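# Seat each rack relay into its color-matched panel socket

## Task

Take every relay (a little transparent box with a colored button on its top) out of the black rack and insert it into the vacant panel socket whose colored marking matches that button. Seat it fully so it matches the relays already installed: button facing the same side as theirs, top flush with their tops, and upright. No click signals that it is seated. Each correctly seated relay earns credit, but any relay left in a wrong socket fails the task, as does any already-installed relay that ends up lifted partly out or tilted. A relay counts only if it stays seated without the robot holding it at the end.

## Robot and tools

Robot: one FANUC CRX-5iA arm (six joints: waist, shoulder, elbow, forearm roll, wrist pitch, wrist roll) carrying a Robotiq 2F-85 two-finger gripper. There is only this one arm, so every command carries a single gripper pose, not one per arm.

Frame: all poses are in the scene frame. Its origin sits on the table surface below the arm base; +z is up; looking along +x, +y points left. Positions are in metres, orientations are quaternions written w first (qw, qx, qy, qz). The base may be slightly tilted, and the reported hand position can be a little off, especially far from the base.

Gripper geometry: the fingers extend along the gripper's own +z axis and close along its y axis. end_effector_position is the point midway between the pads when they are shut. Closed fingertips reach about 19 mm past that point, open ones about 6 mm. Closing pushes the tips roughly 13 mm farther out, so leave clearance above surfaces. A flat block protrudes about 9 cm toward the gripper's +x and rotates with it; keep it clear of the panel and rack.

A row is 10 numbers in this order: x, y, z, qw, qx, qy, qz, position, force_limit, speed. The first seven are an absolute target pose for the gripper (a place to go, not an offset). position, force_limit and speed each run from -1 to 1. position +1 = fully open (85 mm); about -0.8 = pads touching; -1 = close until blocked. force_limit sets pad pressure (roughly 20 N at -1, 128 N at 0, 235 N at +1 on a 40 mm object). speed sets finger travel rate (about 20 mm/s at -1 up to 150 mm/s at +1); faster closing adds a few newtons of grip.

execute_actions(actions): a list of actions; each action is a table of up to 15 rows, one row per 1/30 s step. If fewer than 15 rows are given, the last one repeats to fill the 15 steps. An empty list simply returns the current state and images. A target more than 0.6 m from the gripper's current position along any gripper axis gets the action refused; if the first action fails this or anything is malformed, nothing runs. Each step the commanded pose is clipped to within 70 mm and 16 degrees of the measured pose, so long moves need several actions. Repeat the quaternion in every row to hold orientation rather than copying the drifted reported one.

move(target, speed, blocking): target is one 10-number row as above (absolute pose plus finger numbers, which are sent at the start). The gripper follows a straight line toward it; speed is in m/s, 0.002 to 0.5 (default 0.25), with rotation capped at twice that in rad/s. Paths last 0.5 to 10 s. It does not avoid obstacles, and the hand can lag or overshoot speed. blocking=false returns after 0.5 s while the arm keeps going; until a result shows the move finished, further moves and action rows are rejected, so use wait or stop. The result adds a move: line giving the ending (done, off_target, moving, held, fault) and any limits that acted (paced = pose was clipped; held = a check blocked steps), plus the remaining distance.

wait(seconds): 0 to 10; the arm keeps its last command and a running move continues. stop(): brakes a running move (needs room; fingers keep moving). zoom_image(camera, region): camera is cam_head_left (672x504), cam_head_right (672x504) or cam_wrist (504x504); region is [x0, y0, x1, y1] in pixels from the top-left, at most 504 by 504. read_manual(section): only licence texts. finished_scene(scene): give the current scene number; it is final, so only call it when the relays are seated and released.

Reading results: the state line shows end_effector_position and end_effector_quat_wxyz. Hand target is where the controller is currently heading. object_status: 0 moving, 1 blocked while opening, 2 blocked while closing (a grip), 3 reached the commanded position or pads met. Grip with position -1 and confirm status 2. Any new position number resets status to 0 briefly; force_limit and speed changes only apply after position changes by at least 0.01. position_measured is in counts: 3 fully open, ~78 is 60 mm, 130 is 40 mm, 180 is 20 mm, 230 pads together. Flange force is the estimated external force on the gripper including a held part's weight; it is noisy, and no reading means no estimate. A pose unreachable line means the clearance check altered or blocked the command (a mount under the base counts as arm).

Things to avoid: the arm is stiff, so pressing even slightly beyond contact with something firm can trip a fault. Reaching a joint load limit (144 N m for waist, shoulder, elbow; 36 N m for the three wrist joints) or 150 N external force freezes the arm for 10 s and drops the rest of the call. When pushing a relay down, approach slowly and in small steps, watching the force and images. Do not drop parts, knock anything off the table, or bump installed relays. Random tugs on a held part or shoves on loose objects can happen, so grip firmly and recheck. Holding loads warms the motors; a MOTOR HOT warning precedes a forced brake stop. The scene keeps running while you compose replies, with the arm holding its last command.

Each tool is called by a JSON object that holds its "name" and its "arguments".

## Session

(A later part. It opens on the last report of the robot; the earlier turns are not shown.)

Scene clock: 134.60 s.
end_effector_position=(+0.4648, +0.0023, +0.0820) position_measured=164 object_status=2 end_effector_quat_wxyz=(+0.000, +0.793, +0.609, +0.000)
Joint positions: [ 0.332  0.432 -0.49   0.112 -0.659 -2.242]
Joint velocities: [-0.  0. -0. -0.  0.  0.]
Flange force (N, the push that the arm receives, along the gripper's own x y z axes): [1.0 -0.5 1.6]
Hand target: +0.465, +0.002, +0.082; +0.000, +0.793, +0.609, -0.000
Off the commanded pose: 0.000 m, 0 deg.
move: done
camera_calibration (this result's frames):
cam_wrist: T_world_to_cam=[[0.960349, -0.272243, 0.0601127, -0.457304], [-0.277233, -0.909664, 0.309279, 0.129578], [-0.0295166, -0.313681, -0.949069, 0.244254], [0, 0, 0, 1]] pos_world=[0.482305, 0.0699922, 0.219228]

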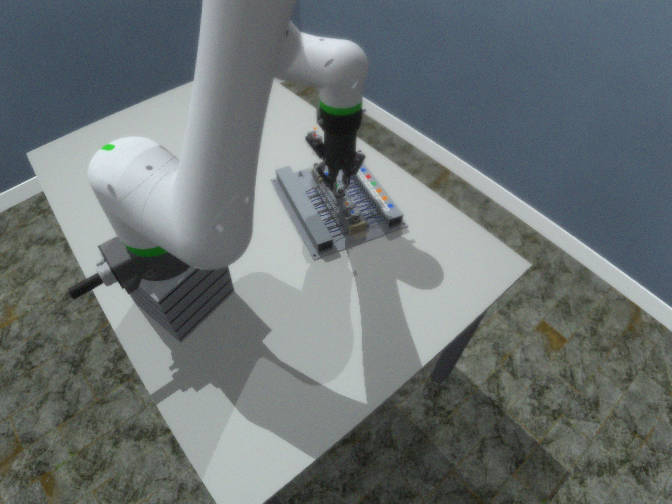

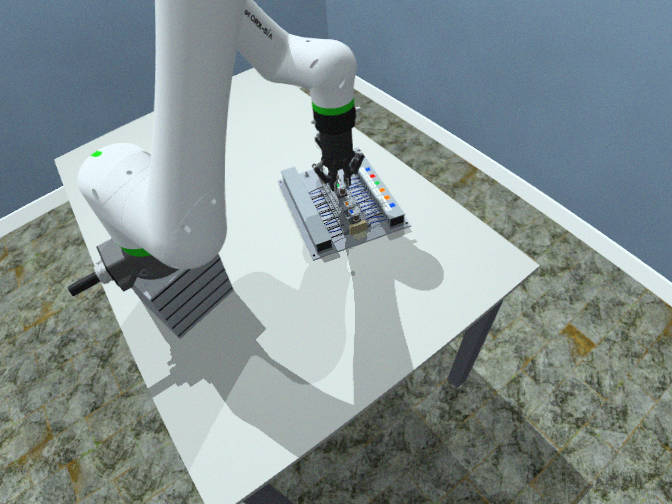

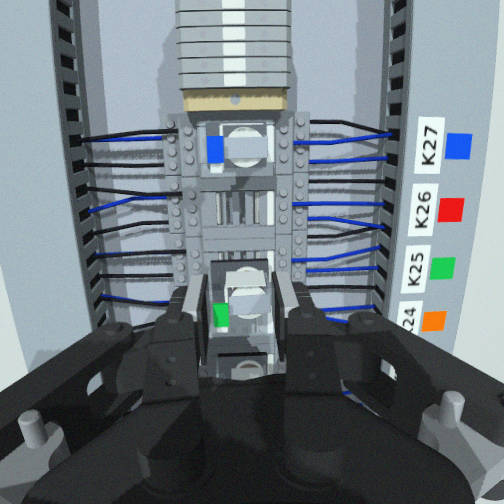

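{"name": "execute_actions", "arguments": {"actions": [[[0.4648,0.0023,0.080,0,0.7934,0.6088,0,-1,-0.5,-0.5]],[[0.4648,0.0023,0.078,0,0.7934,0.6088,0,-1,-0.5,-0.5]],[[0.4648,0.0023,0.0765,0,0.7934,0.6088,0,-1,-0.5,-0.5]],[[0.4648,0.0023,0.0755,0,0.7934,0.6088,0,-1,-0.5,-0.5]]]}}

{"name": "zoom_image", "arguments": {"camera": "cam_wrist", "region": [170, 110, 310, 290]}}

Scene clock: 144.73 s.
end_effector_position=(+0.4648, +0.0023, +0.0755) position_measured=164 object_status=2 end_effector_quat_wxyz=(+0.000, +0.793, +0.609, +0.000)
Joint positions: [ 0.331  0.446 -0.491  0.114 -0.643 -2.244]
Joint velocities: [ 0.    -0.001 -0.     0.001 -0.    -0.   ]
Flange force (N, the push that the arm receives, along the gripper's own x y z axes): [12.7 -6.0 -26.3]
Flange force at the end of the 1st action (N, along the gripper's axes at the end of the call): [0.3 1.7 2.3]
Flange force at the end of the 2nd action (N, along the gripper's axes at the end of the call): [0.1 -2.7 1.8]
Flange force at the end of the 3rd action (N, along the gripper's axes at the end of the call): [1.1 -5.7 -18.8]
Hand target: +0.465, +0.002, +0.076; +0.000, +0.793, +0.609, -0.000
Off the commanded pose: 0.000 m, 0 deg.
camera_calibration (this result's frames):
cam_wrist: T_world_to_cam=[[0.960355, -0.272224, 0.0601073, -0.456934], [-0.277215, -0.909679, 0.309252, 0.131605], [-0.0295075, -0.313655, -0.949079, 0.238059], [0, 0, 0, 1]] pos_world=[0.482326, 0.0699983, 0.212703]

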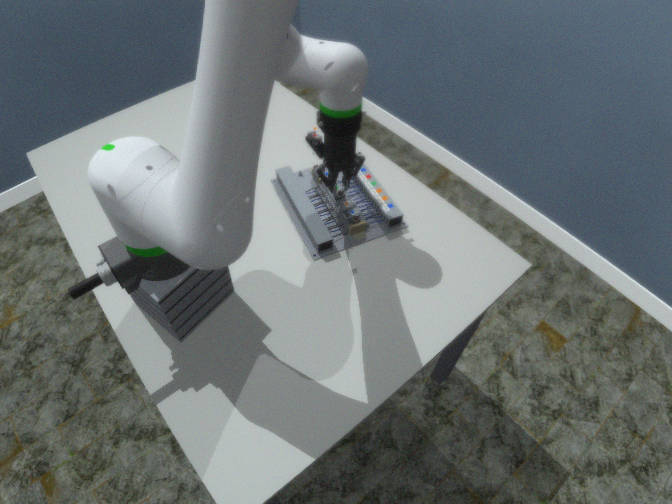

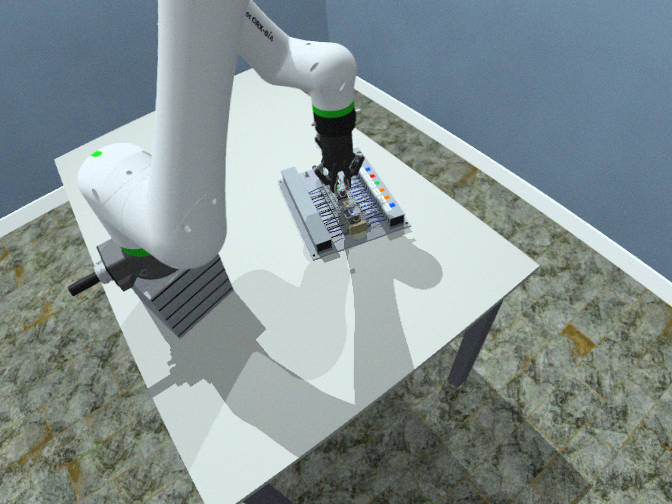

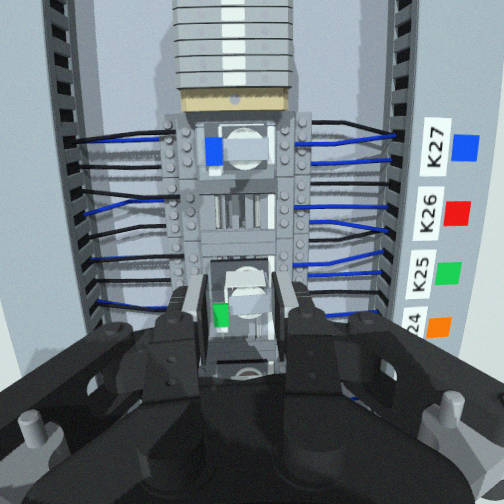

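Region (170, 110, 310, 290) of cam_wrist's 504x504 image, scaled by 2.800, with more detail than that image has.

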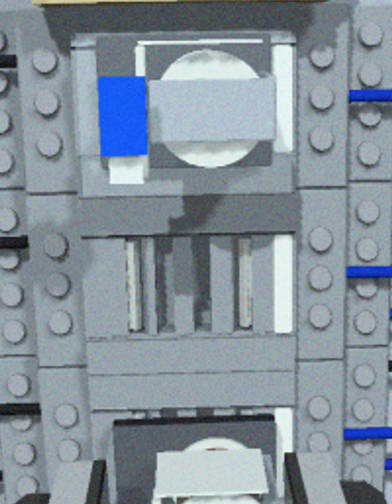

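{"name": "execute_actions", "arguments": {"actions": [[[0.4648,0.0023,0.0785,0,0.7934,0.6088,0,-1,-0.5,-0.5]],[[0.4649,0.0038,0.0785,0,0.7934,0.6088,0,-1,-0.5,-0.5]],[[0.4649,0.0038,0.0768,0,0.7934,0.6088,0,-1,-0.5,-0.5]],[[0.4649,0.0038,0.0755,0,0.7934,0.6088,0,-1,-0.5,-0.5]]]}}

{"name": "zoom_image", "arguments": {"camera": "cam_wrist", "region": [170, 200, 310, 340]}}

Scene clock: 155.90 s.
end_effector_position=(+0.4649, +0.0038, +0.0755) position_measured=164 object_status=2 end_effector_quat_wxyz=(+0.000, +0.793, +0.609, +0.000)
Joint positions: [ 0.334  0.446 -0.491  0.114 -0.643 -2.247]
Joint velocities: [ 0.     0.001 -0.001 -0.001  0.001 -0.   ]
Flange force (N, the push that the arm receives, along the gripper's own x y z axes): [-2.1 1.9 -8.1]
Flange force at the end of the 1st action (N, along the gripper's axes at the end of the call): [-1.0 0.6 1.0]
Flange force at the end of the 2nd action (N, along the gripper's axes at the end of the call): [0.3 2.1 0.6]
Flange force at the end of the 3rd action (N, along the gripper's axes at the end of the call): [0.2 2.1 0.7]
Hand target: +0.465, +0.004, +0.076; +0.000, +0.793, +0.609, -0.000
Off the commanded pose: 0.000 m, 0 deg.
camera_calibration (this result's frames):
cam_wrist: T_world_to_cam=[[0.960364, -0.272189, 0.0601258, -0.456637], [-0.277187, -0.90968, 0.309273, 0.132977], [-0.0294853, -0.31368, -0.949071, 0.238523], [0, 0, 0, 1]] pos_world=[0.48243, 0.0714952, 0.212705]

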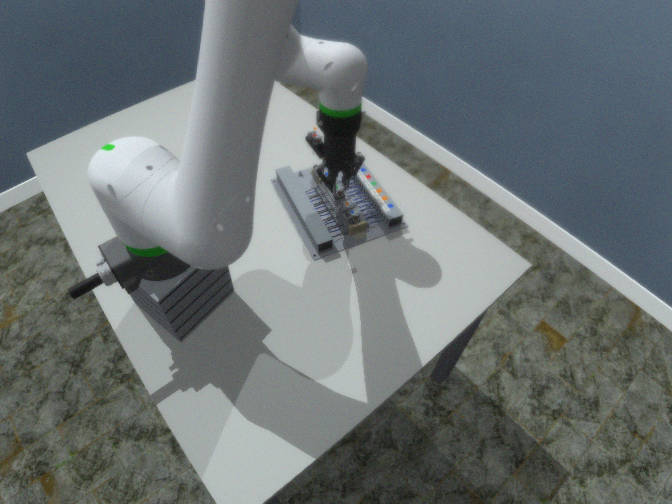

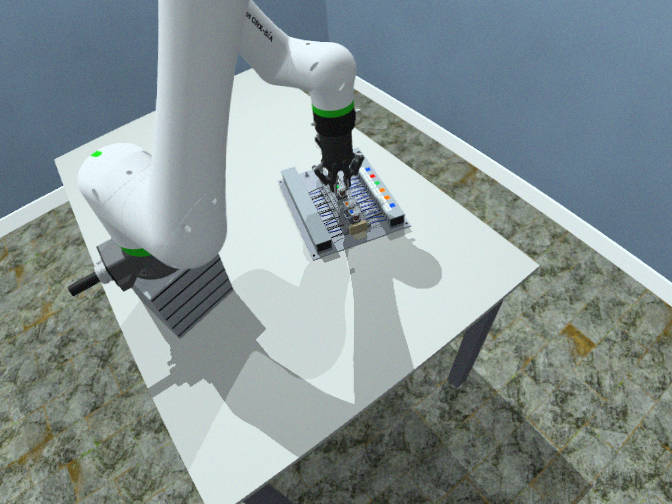

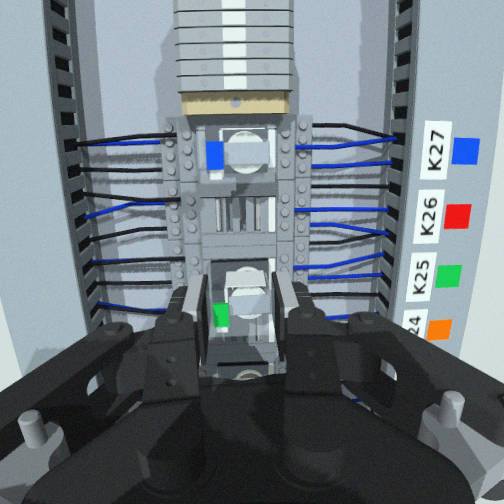

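Region (170, 200, 310, 340) of cam_wrist's 504x504 image, scaled by 3.600, with more detail than that image has.

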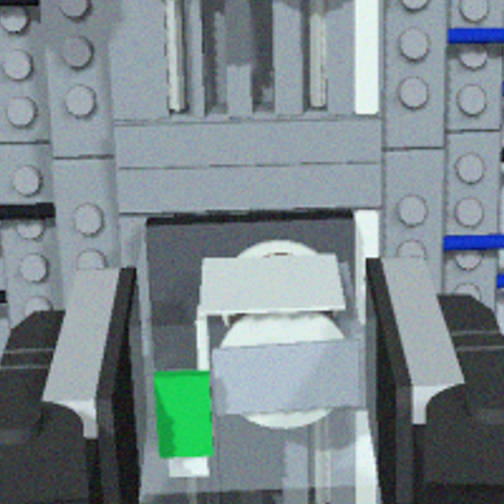

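Better. Continue downward.

{"name": "execute_actions", "arguments": {"actions": [[[0.4649,0.0038,0.0745,0,0.7934,0.6088,0,-1,-0.5,-0.5]],[[0.4649,0.0038,0.0735,0,0.7934,0.6088,0,-1,-0.5,-0.5]],[[0.4649,0.0038,0.0725,0,0.7934,0.6088,0,-1,-0.5,-0.5]],[[0.4649,0.0038,0.0715,0,0.7934,0.6088,0,-1,-0.5,-0.5]]]}}

Scene clock: 163.40 s.
end_effector_position=(+0.4649, +0.0038, +0.0715) position_measured=164 object_status=2 end_effector_quat_wxyz=(+0.000, +0.793, +0.609, +0.000)
Joint positions: [ 0.334  0.455 -0.492  0.116 -0.633 -2.248]
Joint velocities: [ 0.     0.001  0.001 -0.001 -0.001  0.001]
Flange force (N, the push that the arm receives, along the gripper's own x y z axes): [2.0 0.5 -23.7]
Flange force at the end of the 1st action (N, along the gripper's axes at the end of the call): [0.4 0.6 -22.8]
Flange force at the end of the 2nd action (N, along the gripper's axes at the end of the call): [0.3 0.6 -26.1]
Flange force at the end of the 3rd action (N, along the gripper's axes at the end of the call): [-1.3 -0.6 -24.9]
Hand target: +0.465, +0.004, +0.072; +0.000, +0.793, +0.609, -0.000
Off the commanded pose: 0.000 m, 0 deg.
camera_calibration (this result's frames):
cam_wrist: T_world_to_cam=[[0.960357, -0.272225, 0.0600714, -0.456363], [-0.277204, -0.909674, 0.309274, 0.134223], [-0.0295468, -0.313665, -0.949074, 0.234738], [0, 0, 0, 1]] pos_world=[0.482414, 0.0714943, 0.208686]

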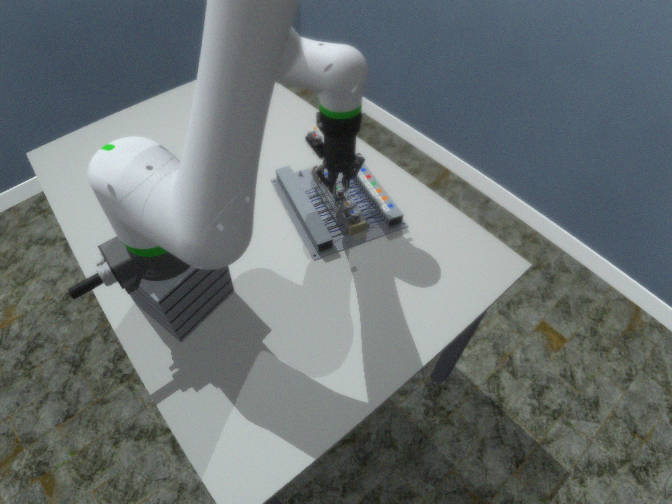

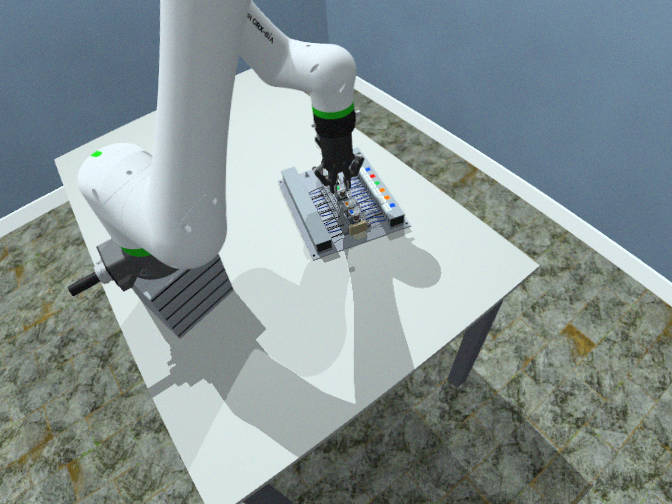

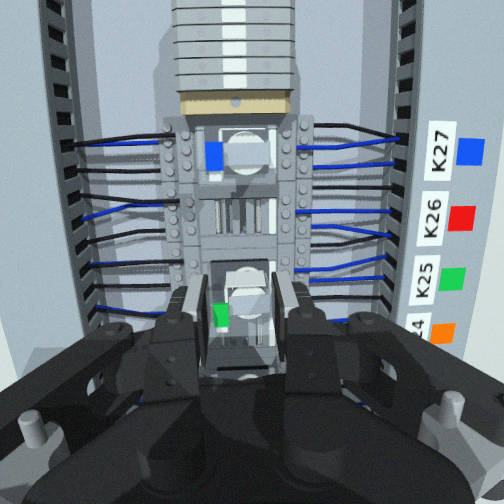

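Sliding in at constant friction, no slip in the hand.

{"name": "execute_actions", "arguments": {"actions": [[[0.4649,0.0038,0.0708,0,0.7934,0.6088,0,-1,-0.5,-0.5]],[[0.4649,0.0038,0.0701,0,0.7934,0.6088,0,-1,-0.5,-0.5]],[[0.4649,0.0038,0.0694,0,0.7934,0.6088,0,-1,-0.5,-0.5]]]}}

Scene clock: 167.70 s.
end_effector_position=(+0.4650, +0.0038, +0.0694) position_measured=164 object_status=2 end_effector_quat_wxyz=(+0.000, +0.793, +0.609, +0.000)
Joint positions: [ 0.333  0.459 -0.492  0.116 -0.628 -2.249]
Joint velocities: [ 0.  0.  0. -0.  0. -0.]
Flange force (N, the push that the arm receives, along the gripper's own x y z axes): [-1.2 -28.0 -127.6]
Flange force at the end of the 1st action (N, along the gripper's axes at the end of the call): [1.6 -2.2 -30.5]
Flange force at the end of the 2nd action (N, along the gripper's axes at the end of the call): [-1.1 -15.0 -76.4]
Hand target: +0.465, +0.004, +0.069; +0.000, +0.793, +0.609, -0.000
Off the commanded pose: 0.000 m, 0 deg.
camera_calibration (this result's frames):
cam_wrist: T_world_to_cam=[[0.960356, -0.272202, 0.0601942, -0.456298], [-0.277222, -0.90969, 0.309212, 0.134899], [-0.02941, -0.313641, -0.949086, 0.232728], [0, 0, 0, 1]] pos_world=[0.48245, 0.071504, 0.206633]

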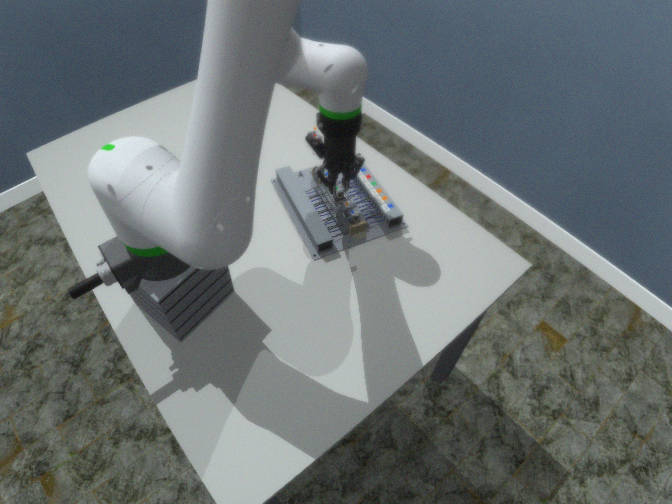

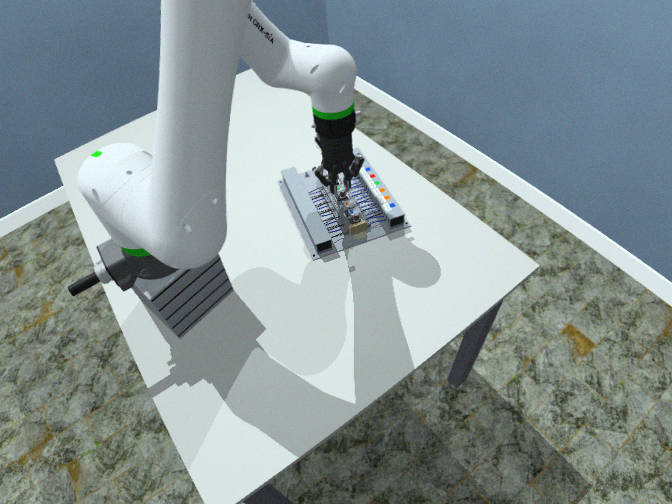

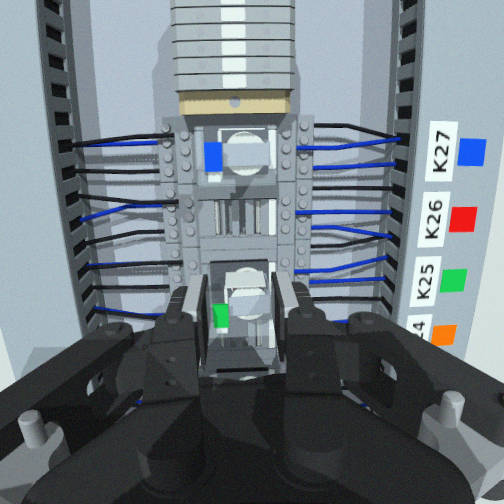

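{"name": "execute_actions", "arguments": {"actions": [[[0.4649,0.0038,0.0707,0,0.7934,0.6088,0,-1,-0.5,-0.5]],[[0.4649,0.0038,0.0712,0,0.7934,0.6088,0,0.1,-0.5,0]]]}}

{"name": "move", "arguments": {"target": [0.4649,0.0038,0.13,0,0.7934,0.6088,0,0.1,-0.5,0], "speed": 0.1}}

{"name": "move", "arguments": {"target": [0.5822,0.2400,0.085,0,0.780,0.625,0,0.1,-0.5,0], "speed": 0.25}}

{"name": "zoom_image", "arguments": {"camera": "cam_head_right", "region": [315, 160, 385, 230]}}

{"name": "zoom_image", "arguments": {"camera": "cam_wrist", "region": [150, 200, 330, 380]}}

Scene clock: 176.00 s.
end_effector_position=(+0.4649, +0.0038, +0.0713) position_measured=117 object_status=0 end_effector_quat_wxyz=(+0.000, +0.793, +0.609, +0.000)
Joint positions: [ 0.334  0.455 -0.492  0.116 -0.633 -2.248]
Joint velocities: [-0.  0.  0. -0. -0. -0.]
Flange force (N, the push that the arm receives, along the gripper's own x y z axes): [-1.5 -0.7 0.1]
Flange force at the end of the 1st action (N, along the gripper's axes at the end of the call): [0.5 2.0 16.3]
Hand target: +0.465, +0.004, +0.071; -0.000, +0.793, +0.609, +0.000
Off the commanded pose: 0.000 m, 0 deg.
camera_calibration (this result's frames):
cam_wrist: T_world_to_cam=[[0.960359, -0.272194, 0.0601715, -0.456389], [-0.277207, -0.909691, 0.309223, 0.134325], [-0.0294312, -0.313645, -0.949084, 0.23445], [0, 0, 0, 1]] pos_world=[0.482434, 0.0715019, 0.208438]

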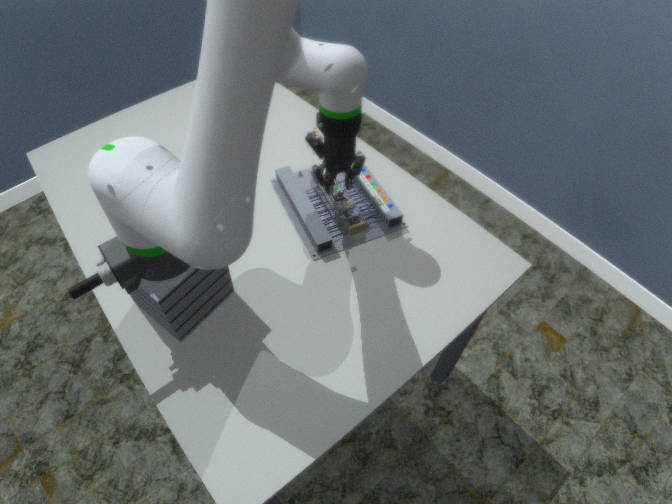

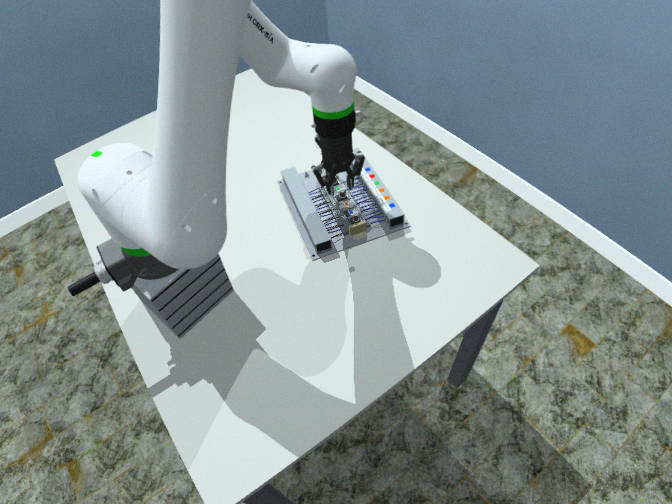

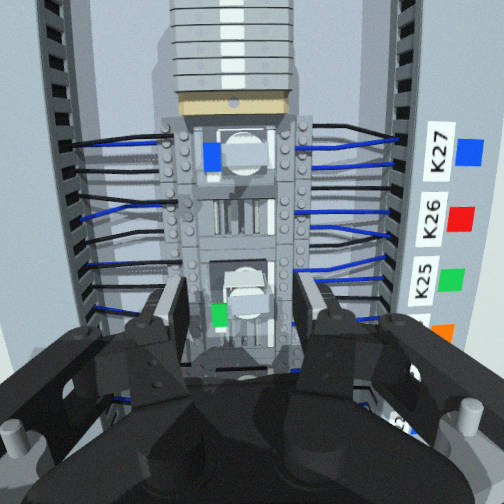

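Scene clock: 176.90 s.
end_effector_position=(+0.4649, +0.0038, +0.1299) position_measured=117 object_status=3 end_effector_quat_wxyz=(-0.000, +0.793, +0.609, -0.000)
Joint positions: [ 0.343  0.336 -0.468  0.097 -0.777 -2.234]
Joint velocities: [ 0.001 -0.002  0.001 -0.002  0.    -0.   ]
Flange force (N, the push that the arm receives, along the gripper's own x y z axes): [-0.3 2.7 1.4]
Hand target: +0.465, +0.004, +0.130; -0.000, +0.793, +0.609, +0.000
Off the commanded pose: 0.000 m, 0 deg.
move: done
camera_calibration (this result's frames):
cam_wrist: T_world_to_cam=[[0.960384, -0.272161, 0.0599282, -0.459864], [-0.2771, -0.909722, 0.309226, 0.116177], [-0.0296414, -0.313582, -0.949098, 0.290203], [0, 0, 0, 1]] pos_world=[0.48244, 0.0715337, 0.267065]

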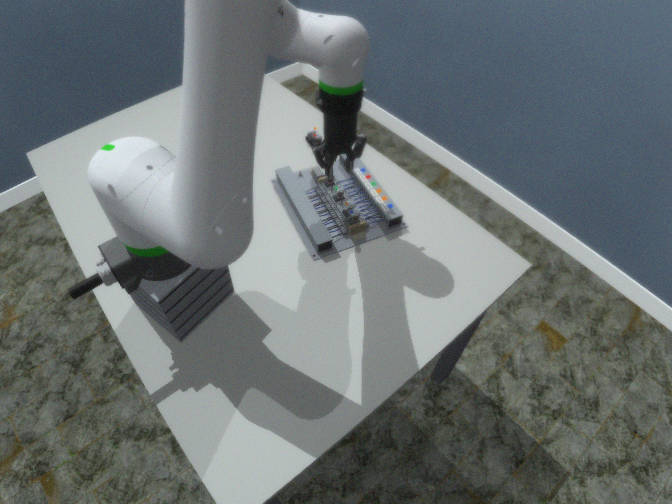

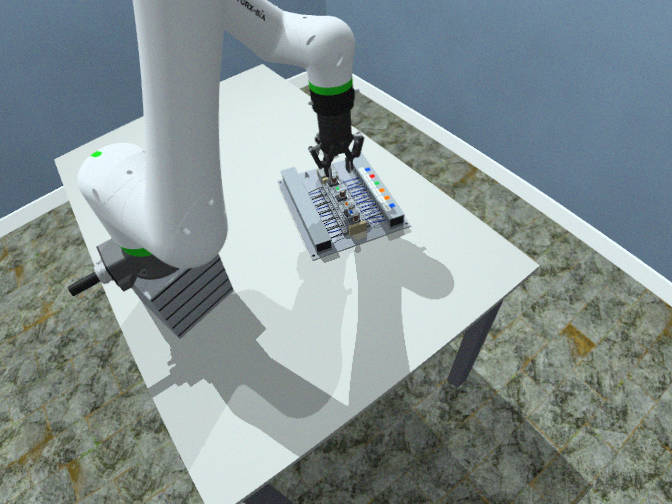

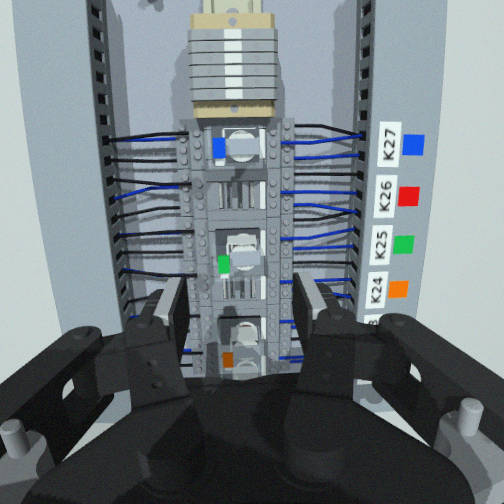

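Scene clock: 178.40 s.
end_effector_position=(+0.5832, +0.2393, +0.0850) position_measured=117 object_status=3 end_effector_quat_wxyz=(+0.000, +0.780, +0.625, -0.000)
Joint positions: [ 0.631  0.763  0.064  0.082 -0.9   -2.462]
Joint velocities: [-0.     0.    -0.    -0.    -0.    -0.001]
Flange force (N, the push that the arm receives, along the gripper's own x y z axes): [2.4 3.1 0.2]
Hand target: +0.583, +0.239, +0.085; +0.000, +0.780, +0.625, -0.000
Off the commanded pose: 0.001 m, 0 deg.
move: done
camera_calibration (this result's frames):
cam_wrist: T_world_to_cam=[[0.970839, -0.231931, 0.0606689, -0.522443], [-0.239194, -0.92015, 0.310017, 0.357301], [-0.0160779, -0.315488, -0.948793, 0.317498], [0, 0, 0, 1]] pos_world=[0.597777, 0.307767, 0.222167]

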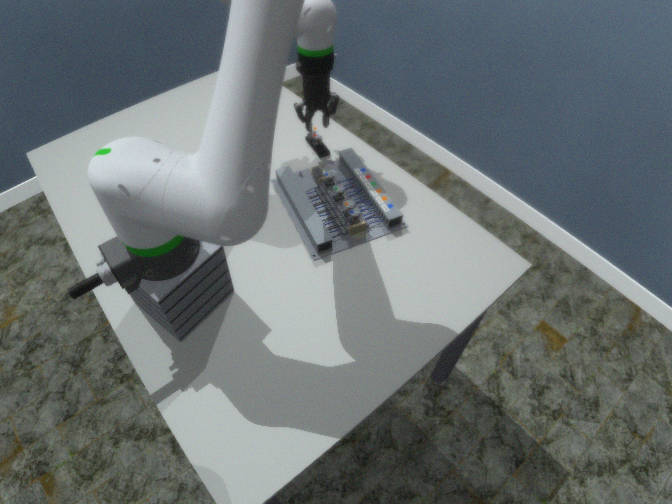

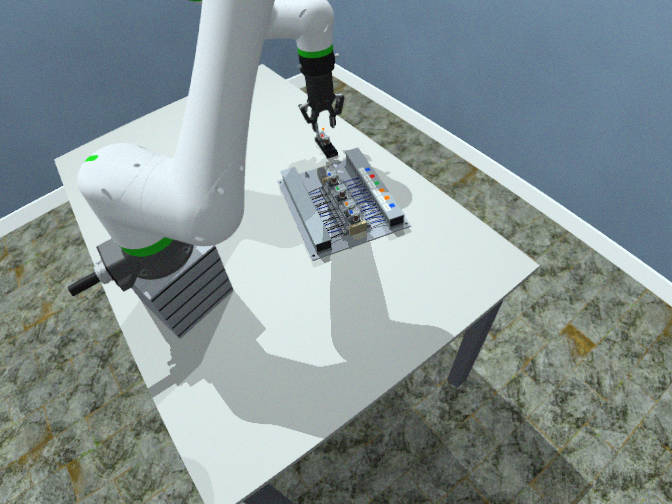

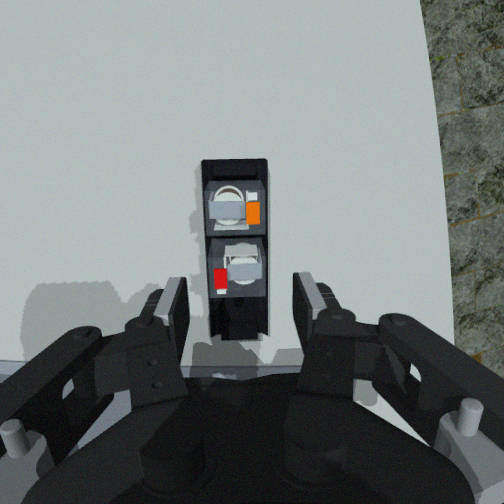

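Region (315, 160, 385, 230) of cam_head_right's 672x504 image, scaled by 7.200, with more detail than that image has.

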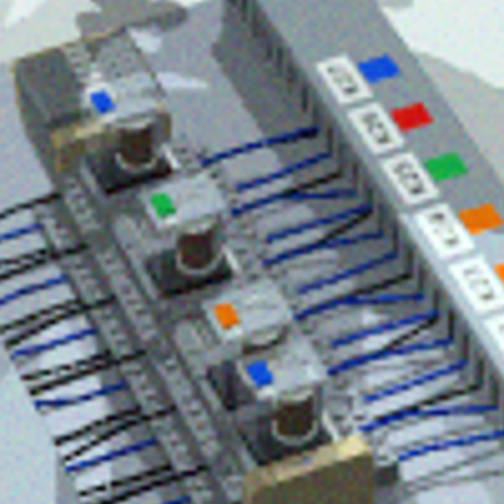

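Region (150, 200, 330, 380) of cam_wrist's 504x504 image, scaled by 2.800, with more detail than that image has.

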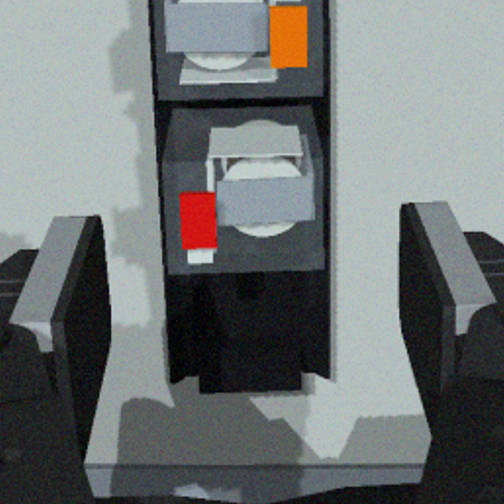

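{"name": "move", "arguments": {"target": [0.5822,0.2400,0.050,0,0.780,0.625,0,0.1,-0.5,0], "speed": 0.06}}

{"name": "zoom_image", "arguments": {"camera": "cam_wrist", "region": [150, 200, 330, 380]}}

Scene clock: 182.77 s.
end_effector_position=(+0.5822, +0.2400, +0.0500) position_measured=117 object_status=3 end_effector_quat_wxyz=(+0.000, +0.780, +0.625, -0.000)
Joint positions: [ 0.629  0.817  0.057  0.085 -0.839 -2.465]
Joint velocities: [ 0.    -0.001 -0.001 -0.001 -0.    -0.   ]
Flange force (N, the push that the arm receives, along the gripper's own x y z axes): [1.3 2.3 0.6]
Hand target: +0.582, +0.240, +0.050; +0.000, +0.780, +0.625, -0.000
Off the commanded pose: 0.000 m, 0 deg.
move: done
camera_calibration (this result's frames):
cam_wrist: T_world_to_cam=[[0.970946, -0.231631, 0.0600828, -0.519306], [-0.238738, -0.920498, 0.309335, 0.368392], [-0.0163456, -0.314692, -0.949053, 0.284464], [0, 0, 0, 1]] pos_world=[0.596817, 0.308335, 0.187216]

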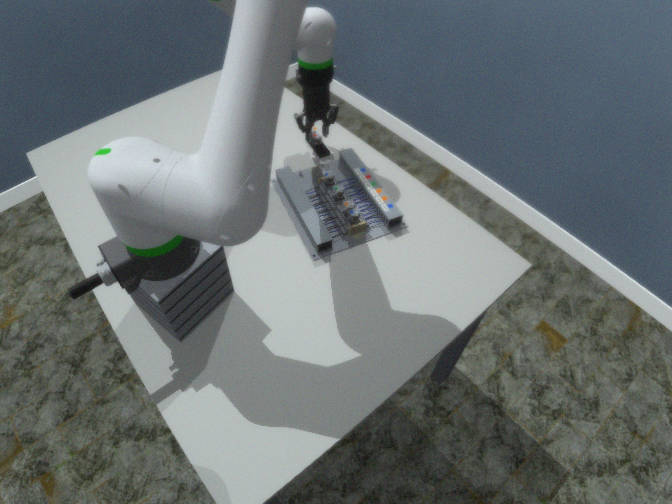

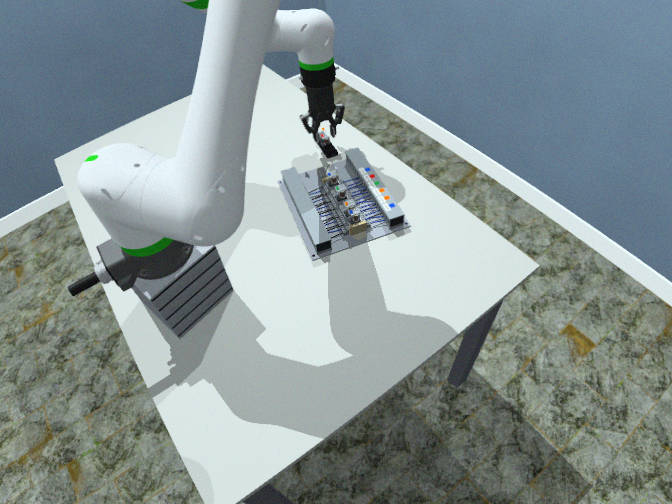

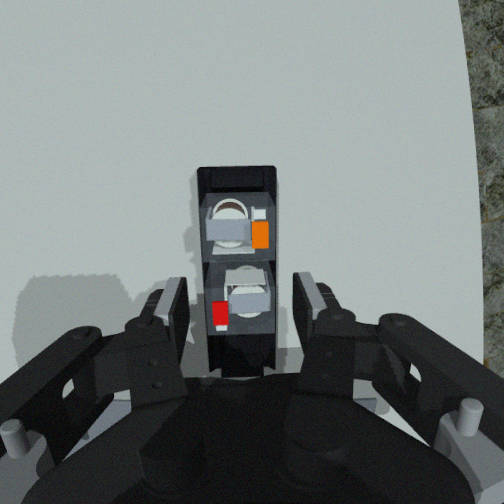

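Region (150, 200, 330, 380) of cam_wrist's 504x504 image, scaled by 2.800, with more detail than that image has.

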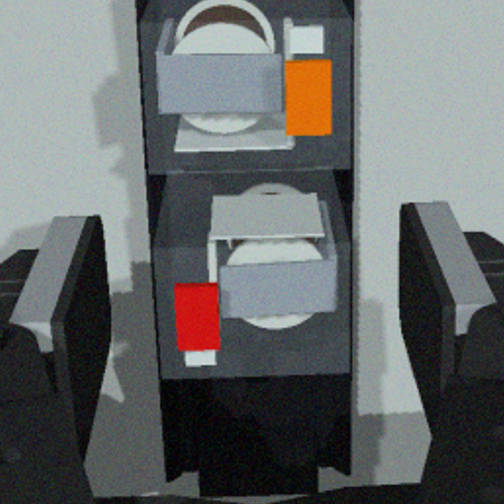

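{"name": "execute_actions", "arguments": {"actions": [[[0.5824,0.2409,0.050,0,0.780,0.625,0,0.1,-0.5,0]],[[0.5824,0.2409,0.050,0,0.780,0.625,0,-1,-0.5,-0.5]],[[0.5824,0.2409,0.050,0,0.780,0.625,0,-1,-0.5,-0.5]]]}}

{"name": "move", "arguments": {"target": [0.5824,0.2409,0.13,0,0.780,0.625,0,-1,-0.5,-0.5], "speed": 0.1}}

{"name": "move", "arguments": {"target": [0.4727,0.0329,0.13,0,0.7934,0.6088,0,-1,-0.5,-0.5], "speed": 0.2}}

{"name": "move", "arguments": {"target": [0.4727,0.0329,0.079,0,0.7934,0.6088,0,-1,-0.5,-0.5], "speed": 0.05}}

{"name": "zoom_image", "arguments": {"camera": "cam_wrist", "region": [170, 200, 310, 340]}}

Scene clock: 196.07 s.
end_effector_position=(+0.5824, +0.2409, +0.0500) position_measured=165 object_status=2 end_effector_quat_wxyz=(+0.000, +0.780, +0.625, -0.000)
Joint positions: [ 0.63   0.818  0.06   0.085 -0.84  -2.466]
Joint velocities: [-0.     0.001  0.    -0.     0.     0.   ]
Flange force (N, the push that the arm receives, along the gripper's own x y z axes): [-2.0 -3.6 -9.8]
Flange force at the end of the 1st action (N, along the gripper's axes at the end of the call): [1.1 1.5 1.4]
Flange force at the end of the 2nd action (N, along the gripper's axes at the end of the call): [-1.9 -4.9 -9.9]
Hand target: +0.582, +0.241, +0.050; -0.000, +0.780, +0.625, -0.000
Off the commanded pose: 0.000 m, 0 deg.
camera_calibration (this result's frames):
cam_wrist: T_world_to_cam=[[0.970954, -0.231606, 0.0600564, -0.519321], [-0.238706, -0.920521, 0.30929, 0.369326], [-0.0163501, -0.314642, -0.94907, 0.284732], [0, 0, 0, 1]] pos_world=[0.597053, 0.309283, 0.18719]

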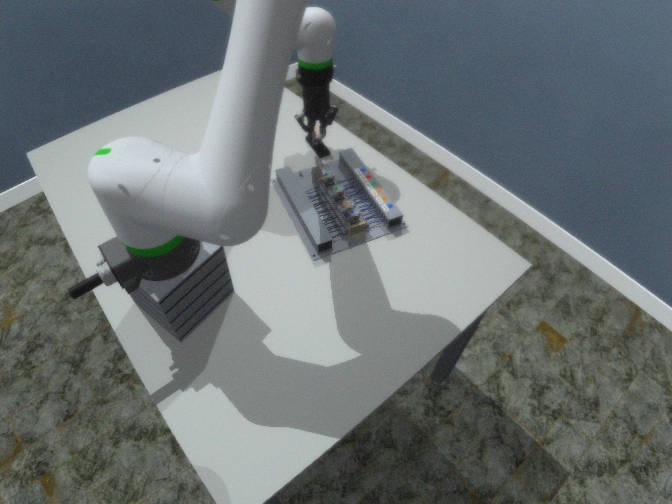

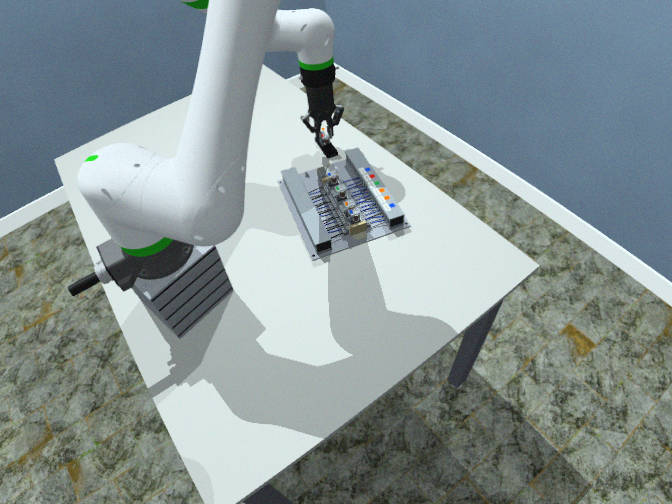

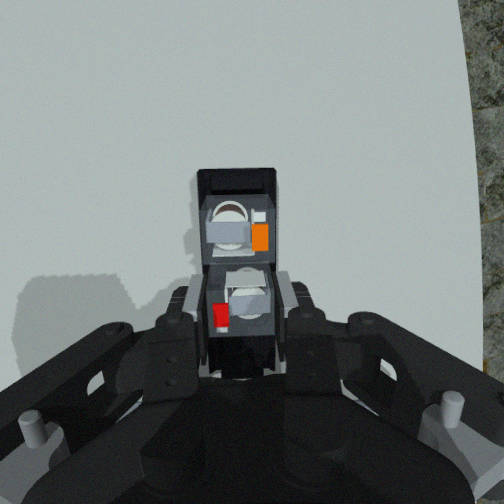

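Scene clock: 197.20 s.
end_effector_position=(+0.5824, +0.2409, +0.1299) position_measured=165 object_status=2 end_effector_quat_wxyz=(-0.000, +0.780, +0.625, -0.000)
Joint positions: [ 0.638  0.7    0.081  0.076 -0.98  -2.46 ]
Joint velocities: [-0.    -0.002  0.001 -0.001 -0.001 -0.   ]
Flange force (N, the push that the arm receives, along the gripper's own x y z axes): [-0.8 -0.1 0.0]
Hand target: +0.582, +0.241, +0.130; -0.000, +0.780, +0.625, +0.000
Off the commanded pose: 0.000 m, 0 deg.
move: done
camera_calibration (this result's frames):
cam_wrist: T_world_to_cam=[[0.970974, -0.231557, 0.0599291, -0.524127], [-0.23862, -0.920551, 0.309266, 0.344619], [-0.0164449, -0.31459, -0.949085, 0.360593], [0, 0, 0, 1]] pos_world=[0.597076, 0.309313, 0.267065]

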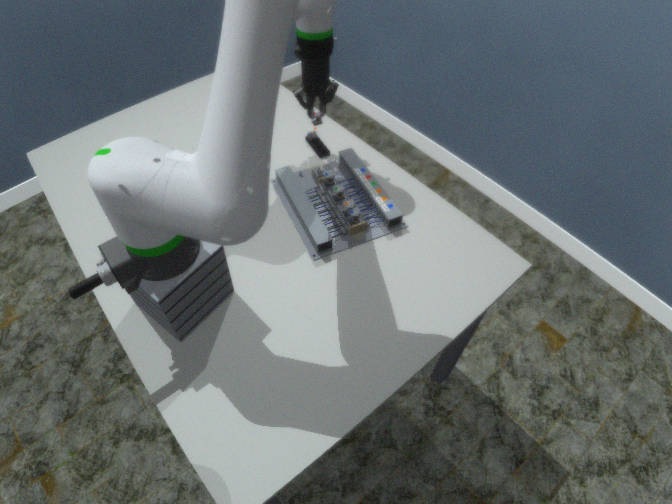

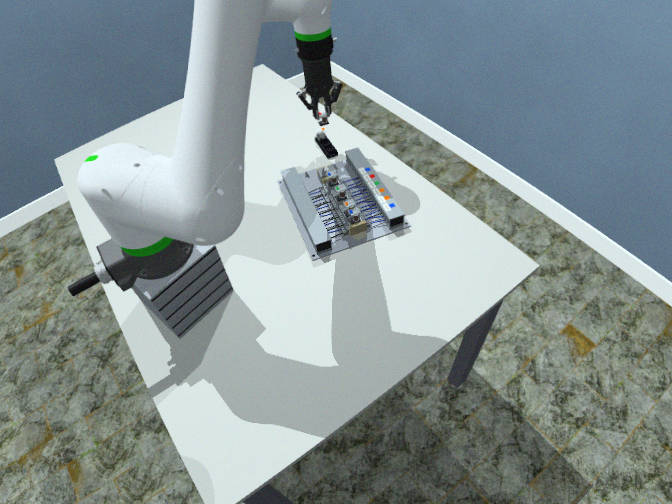

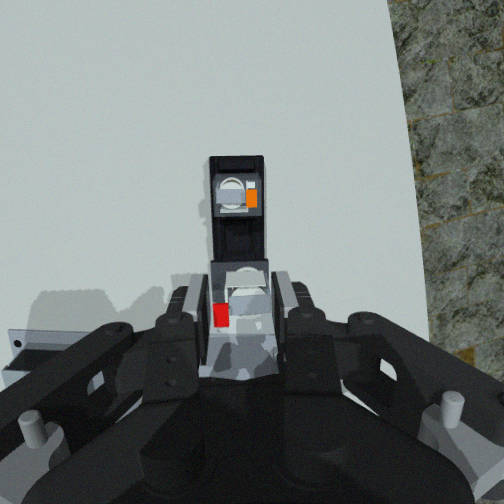

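Scene clock: 198.73 s.
end_effector_position=(+0.4719, +0.0335, +0.1300) position_measured=165 object_status=2 end_effector_quat_wxyz=(-0.000, +0.793, +0.609, +0.000)
Joint positions: [ 0.399  0.358 -0.441  0.095 -0.785 -2.288]
Joint velocities: [-0.001 -0.001  0.    -0.    -0.     0.   ]
Flange force (N, the push that the arm receives, along the gripper's own x y z axes): [-0.2 1.6 0.2]
Hand target: +0.472, +0.034, +0.130; -0.000, +0.793, +0.609, +0.000
Off the commanded pose: 0.001 m, 0 deg.
move: done
camera_calibration (this result's frames):
cam_wrist: T_world_to_cam=[[0.960375, -0.272252, 0.0596615, -0.458421], [-0.277117, -0.909869, 0.308778, 0.145115], [-0.0297813, -0.313076, -0.949261, 0.299938], [0, 0, 0, 1]] pos_world=[0.489402, 0.101133, 0.267261]

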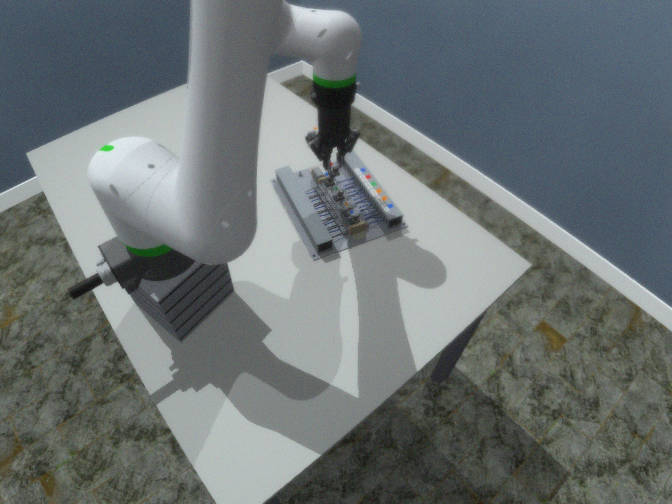

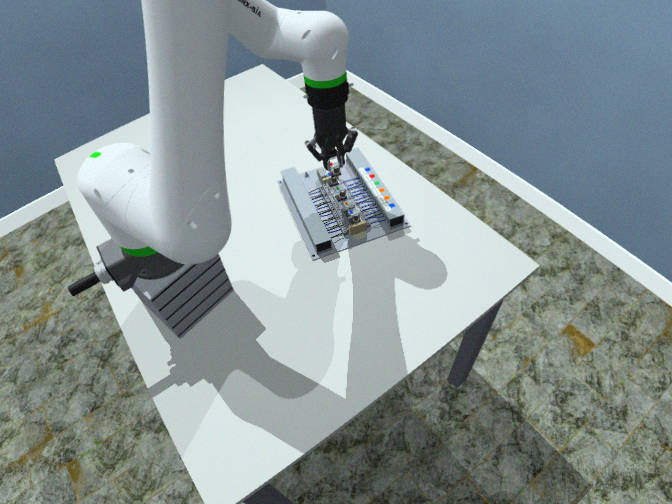

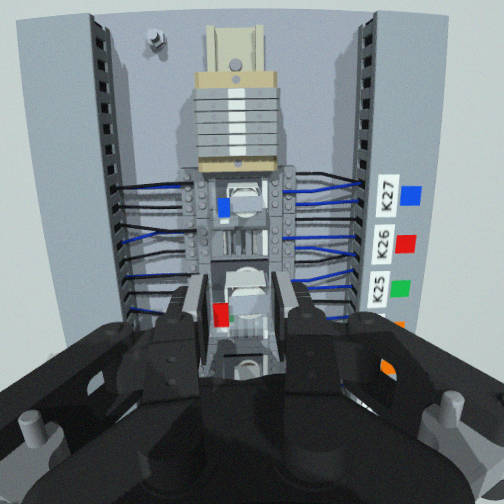

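Scene clock: 200.03 s.
end_effector_position=(+0.4727, +0.0329, +0.0791) position_measured=165 object_status=2 end_effector_quat_wxyz=(+0.000, +0.793, +0.609, +0.000)
Joint positions: [ 0.39   0.46  -0.461  0.11  -0.663 -2.298]
Joint velocities: [ 0.     0.001 -0.     0.     0.    -0.   ]
Flange force (N, the push that the arm receives, along the gripper's own x y z axes): [1.1 -1.1 0.6]
Hand target: +0.473, +0.033, +0.079; +0.000, +0.793, +0.609, -0.000
Off the commanded pose: 0.000 m, 0 deg.
move: done
camera_calibration (this result's frames):
cam_wrist: T_world_to_cam=[[0.960335, -0.272282, 0.0601611, -0.456372], [-0.277285, -0.909636, 0.309315, 0.160497], [-0.0294964, -0.313728, -0.949055, 0.251262], [0, 0, 0, 1]] pos_world=[0.490185, 0.10056, 0.216273]

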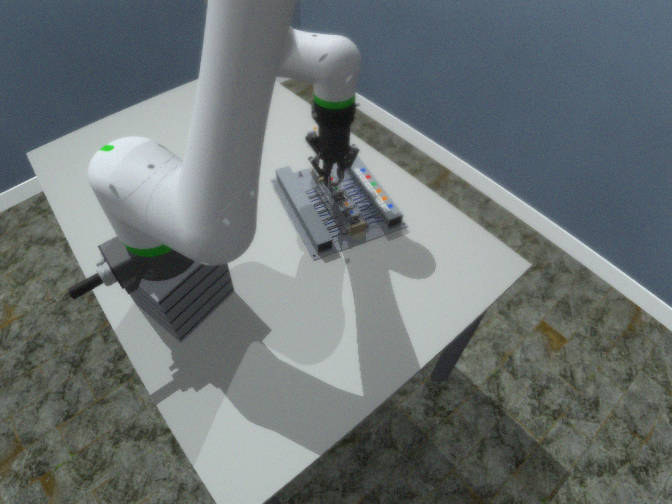

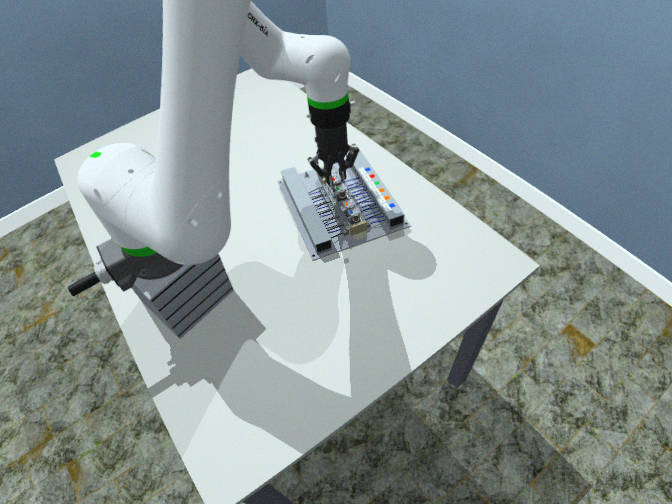

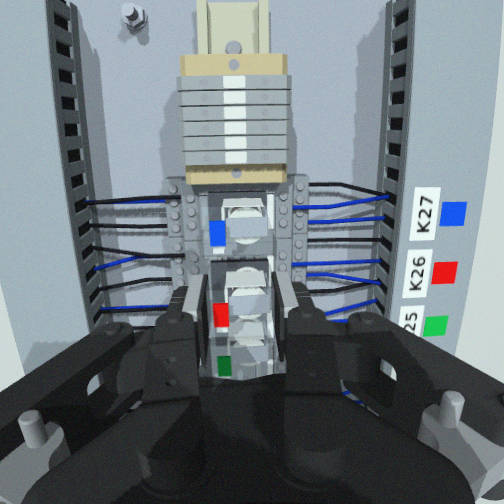

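Region (170, 200, 310, 340) of cam_wrist's 504x504 image, scaled by 3.600, with more detail than that image has.

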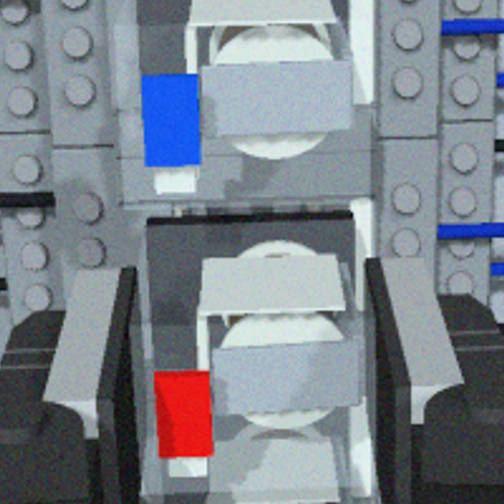

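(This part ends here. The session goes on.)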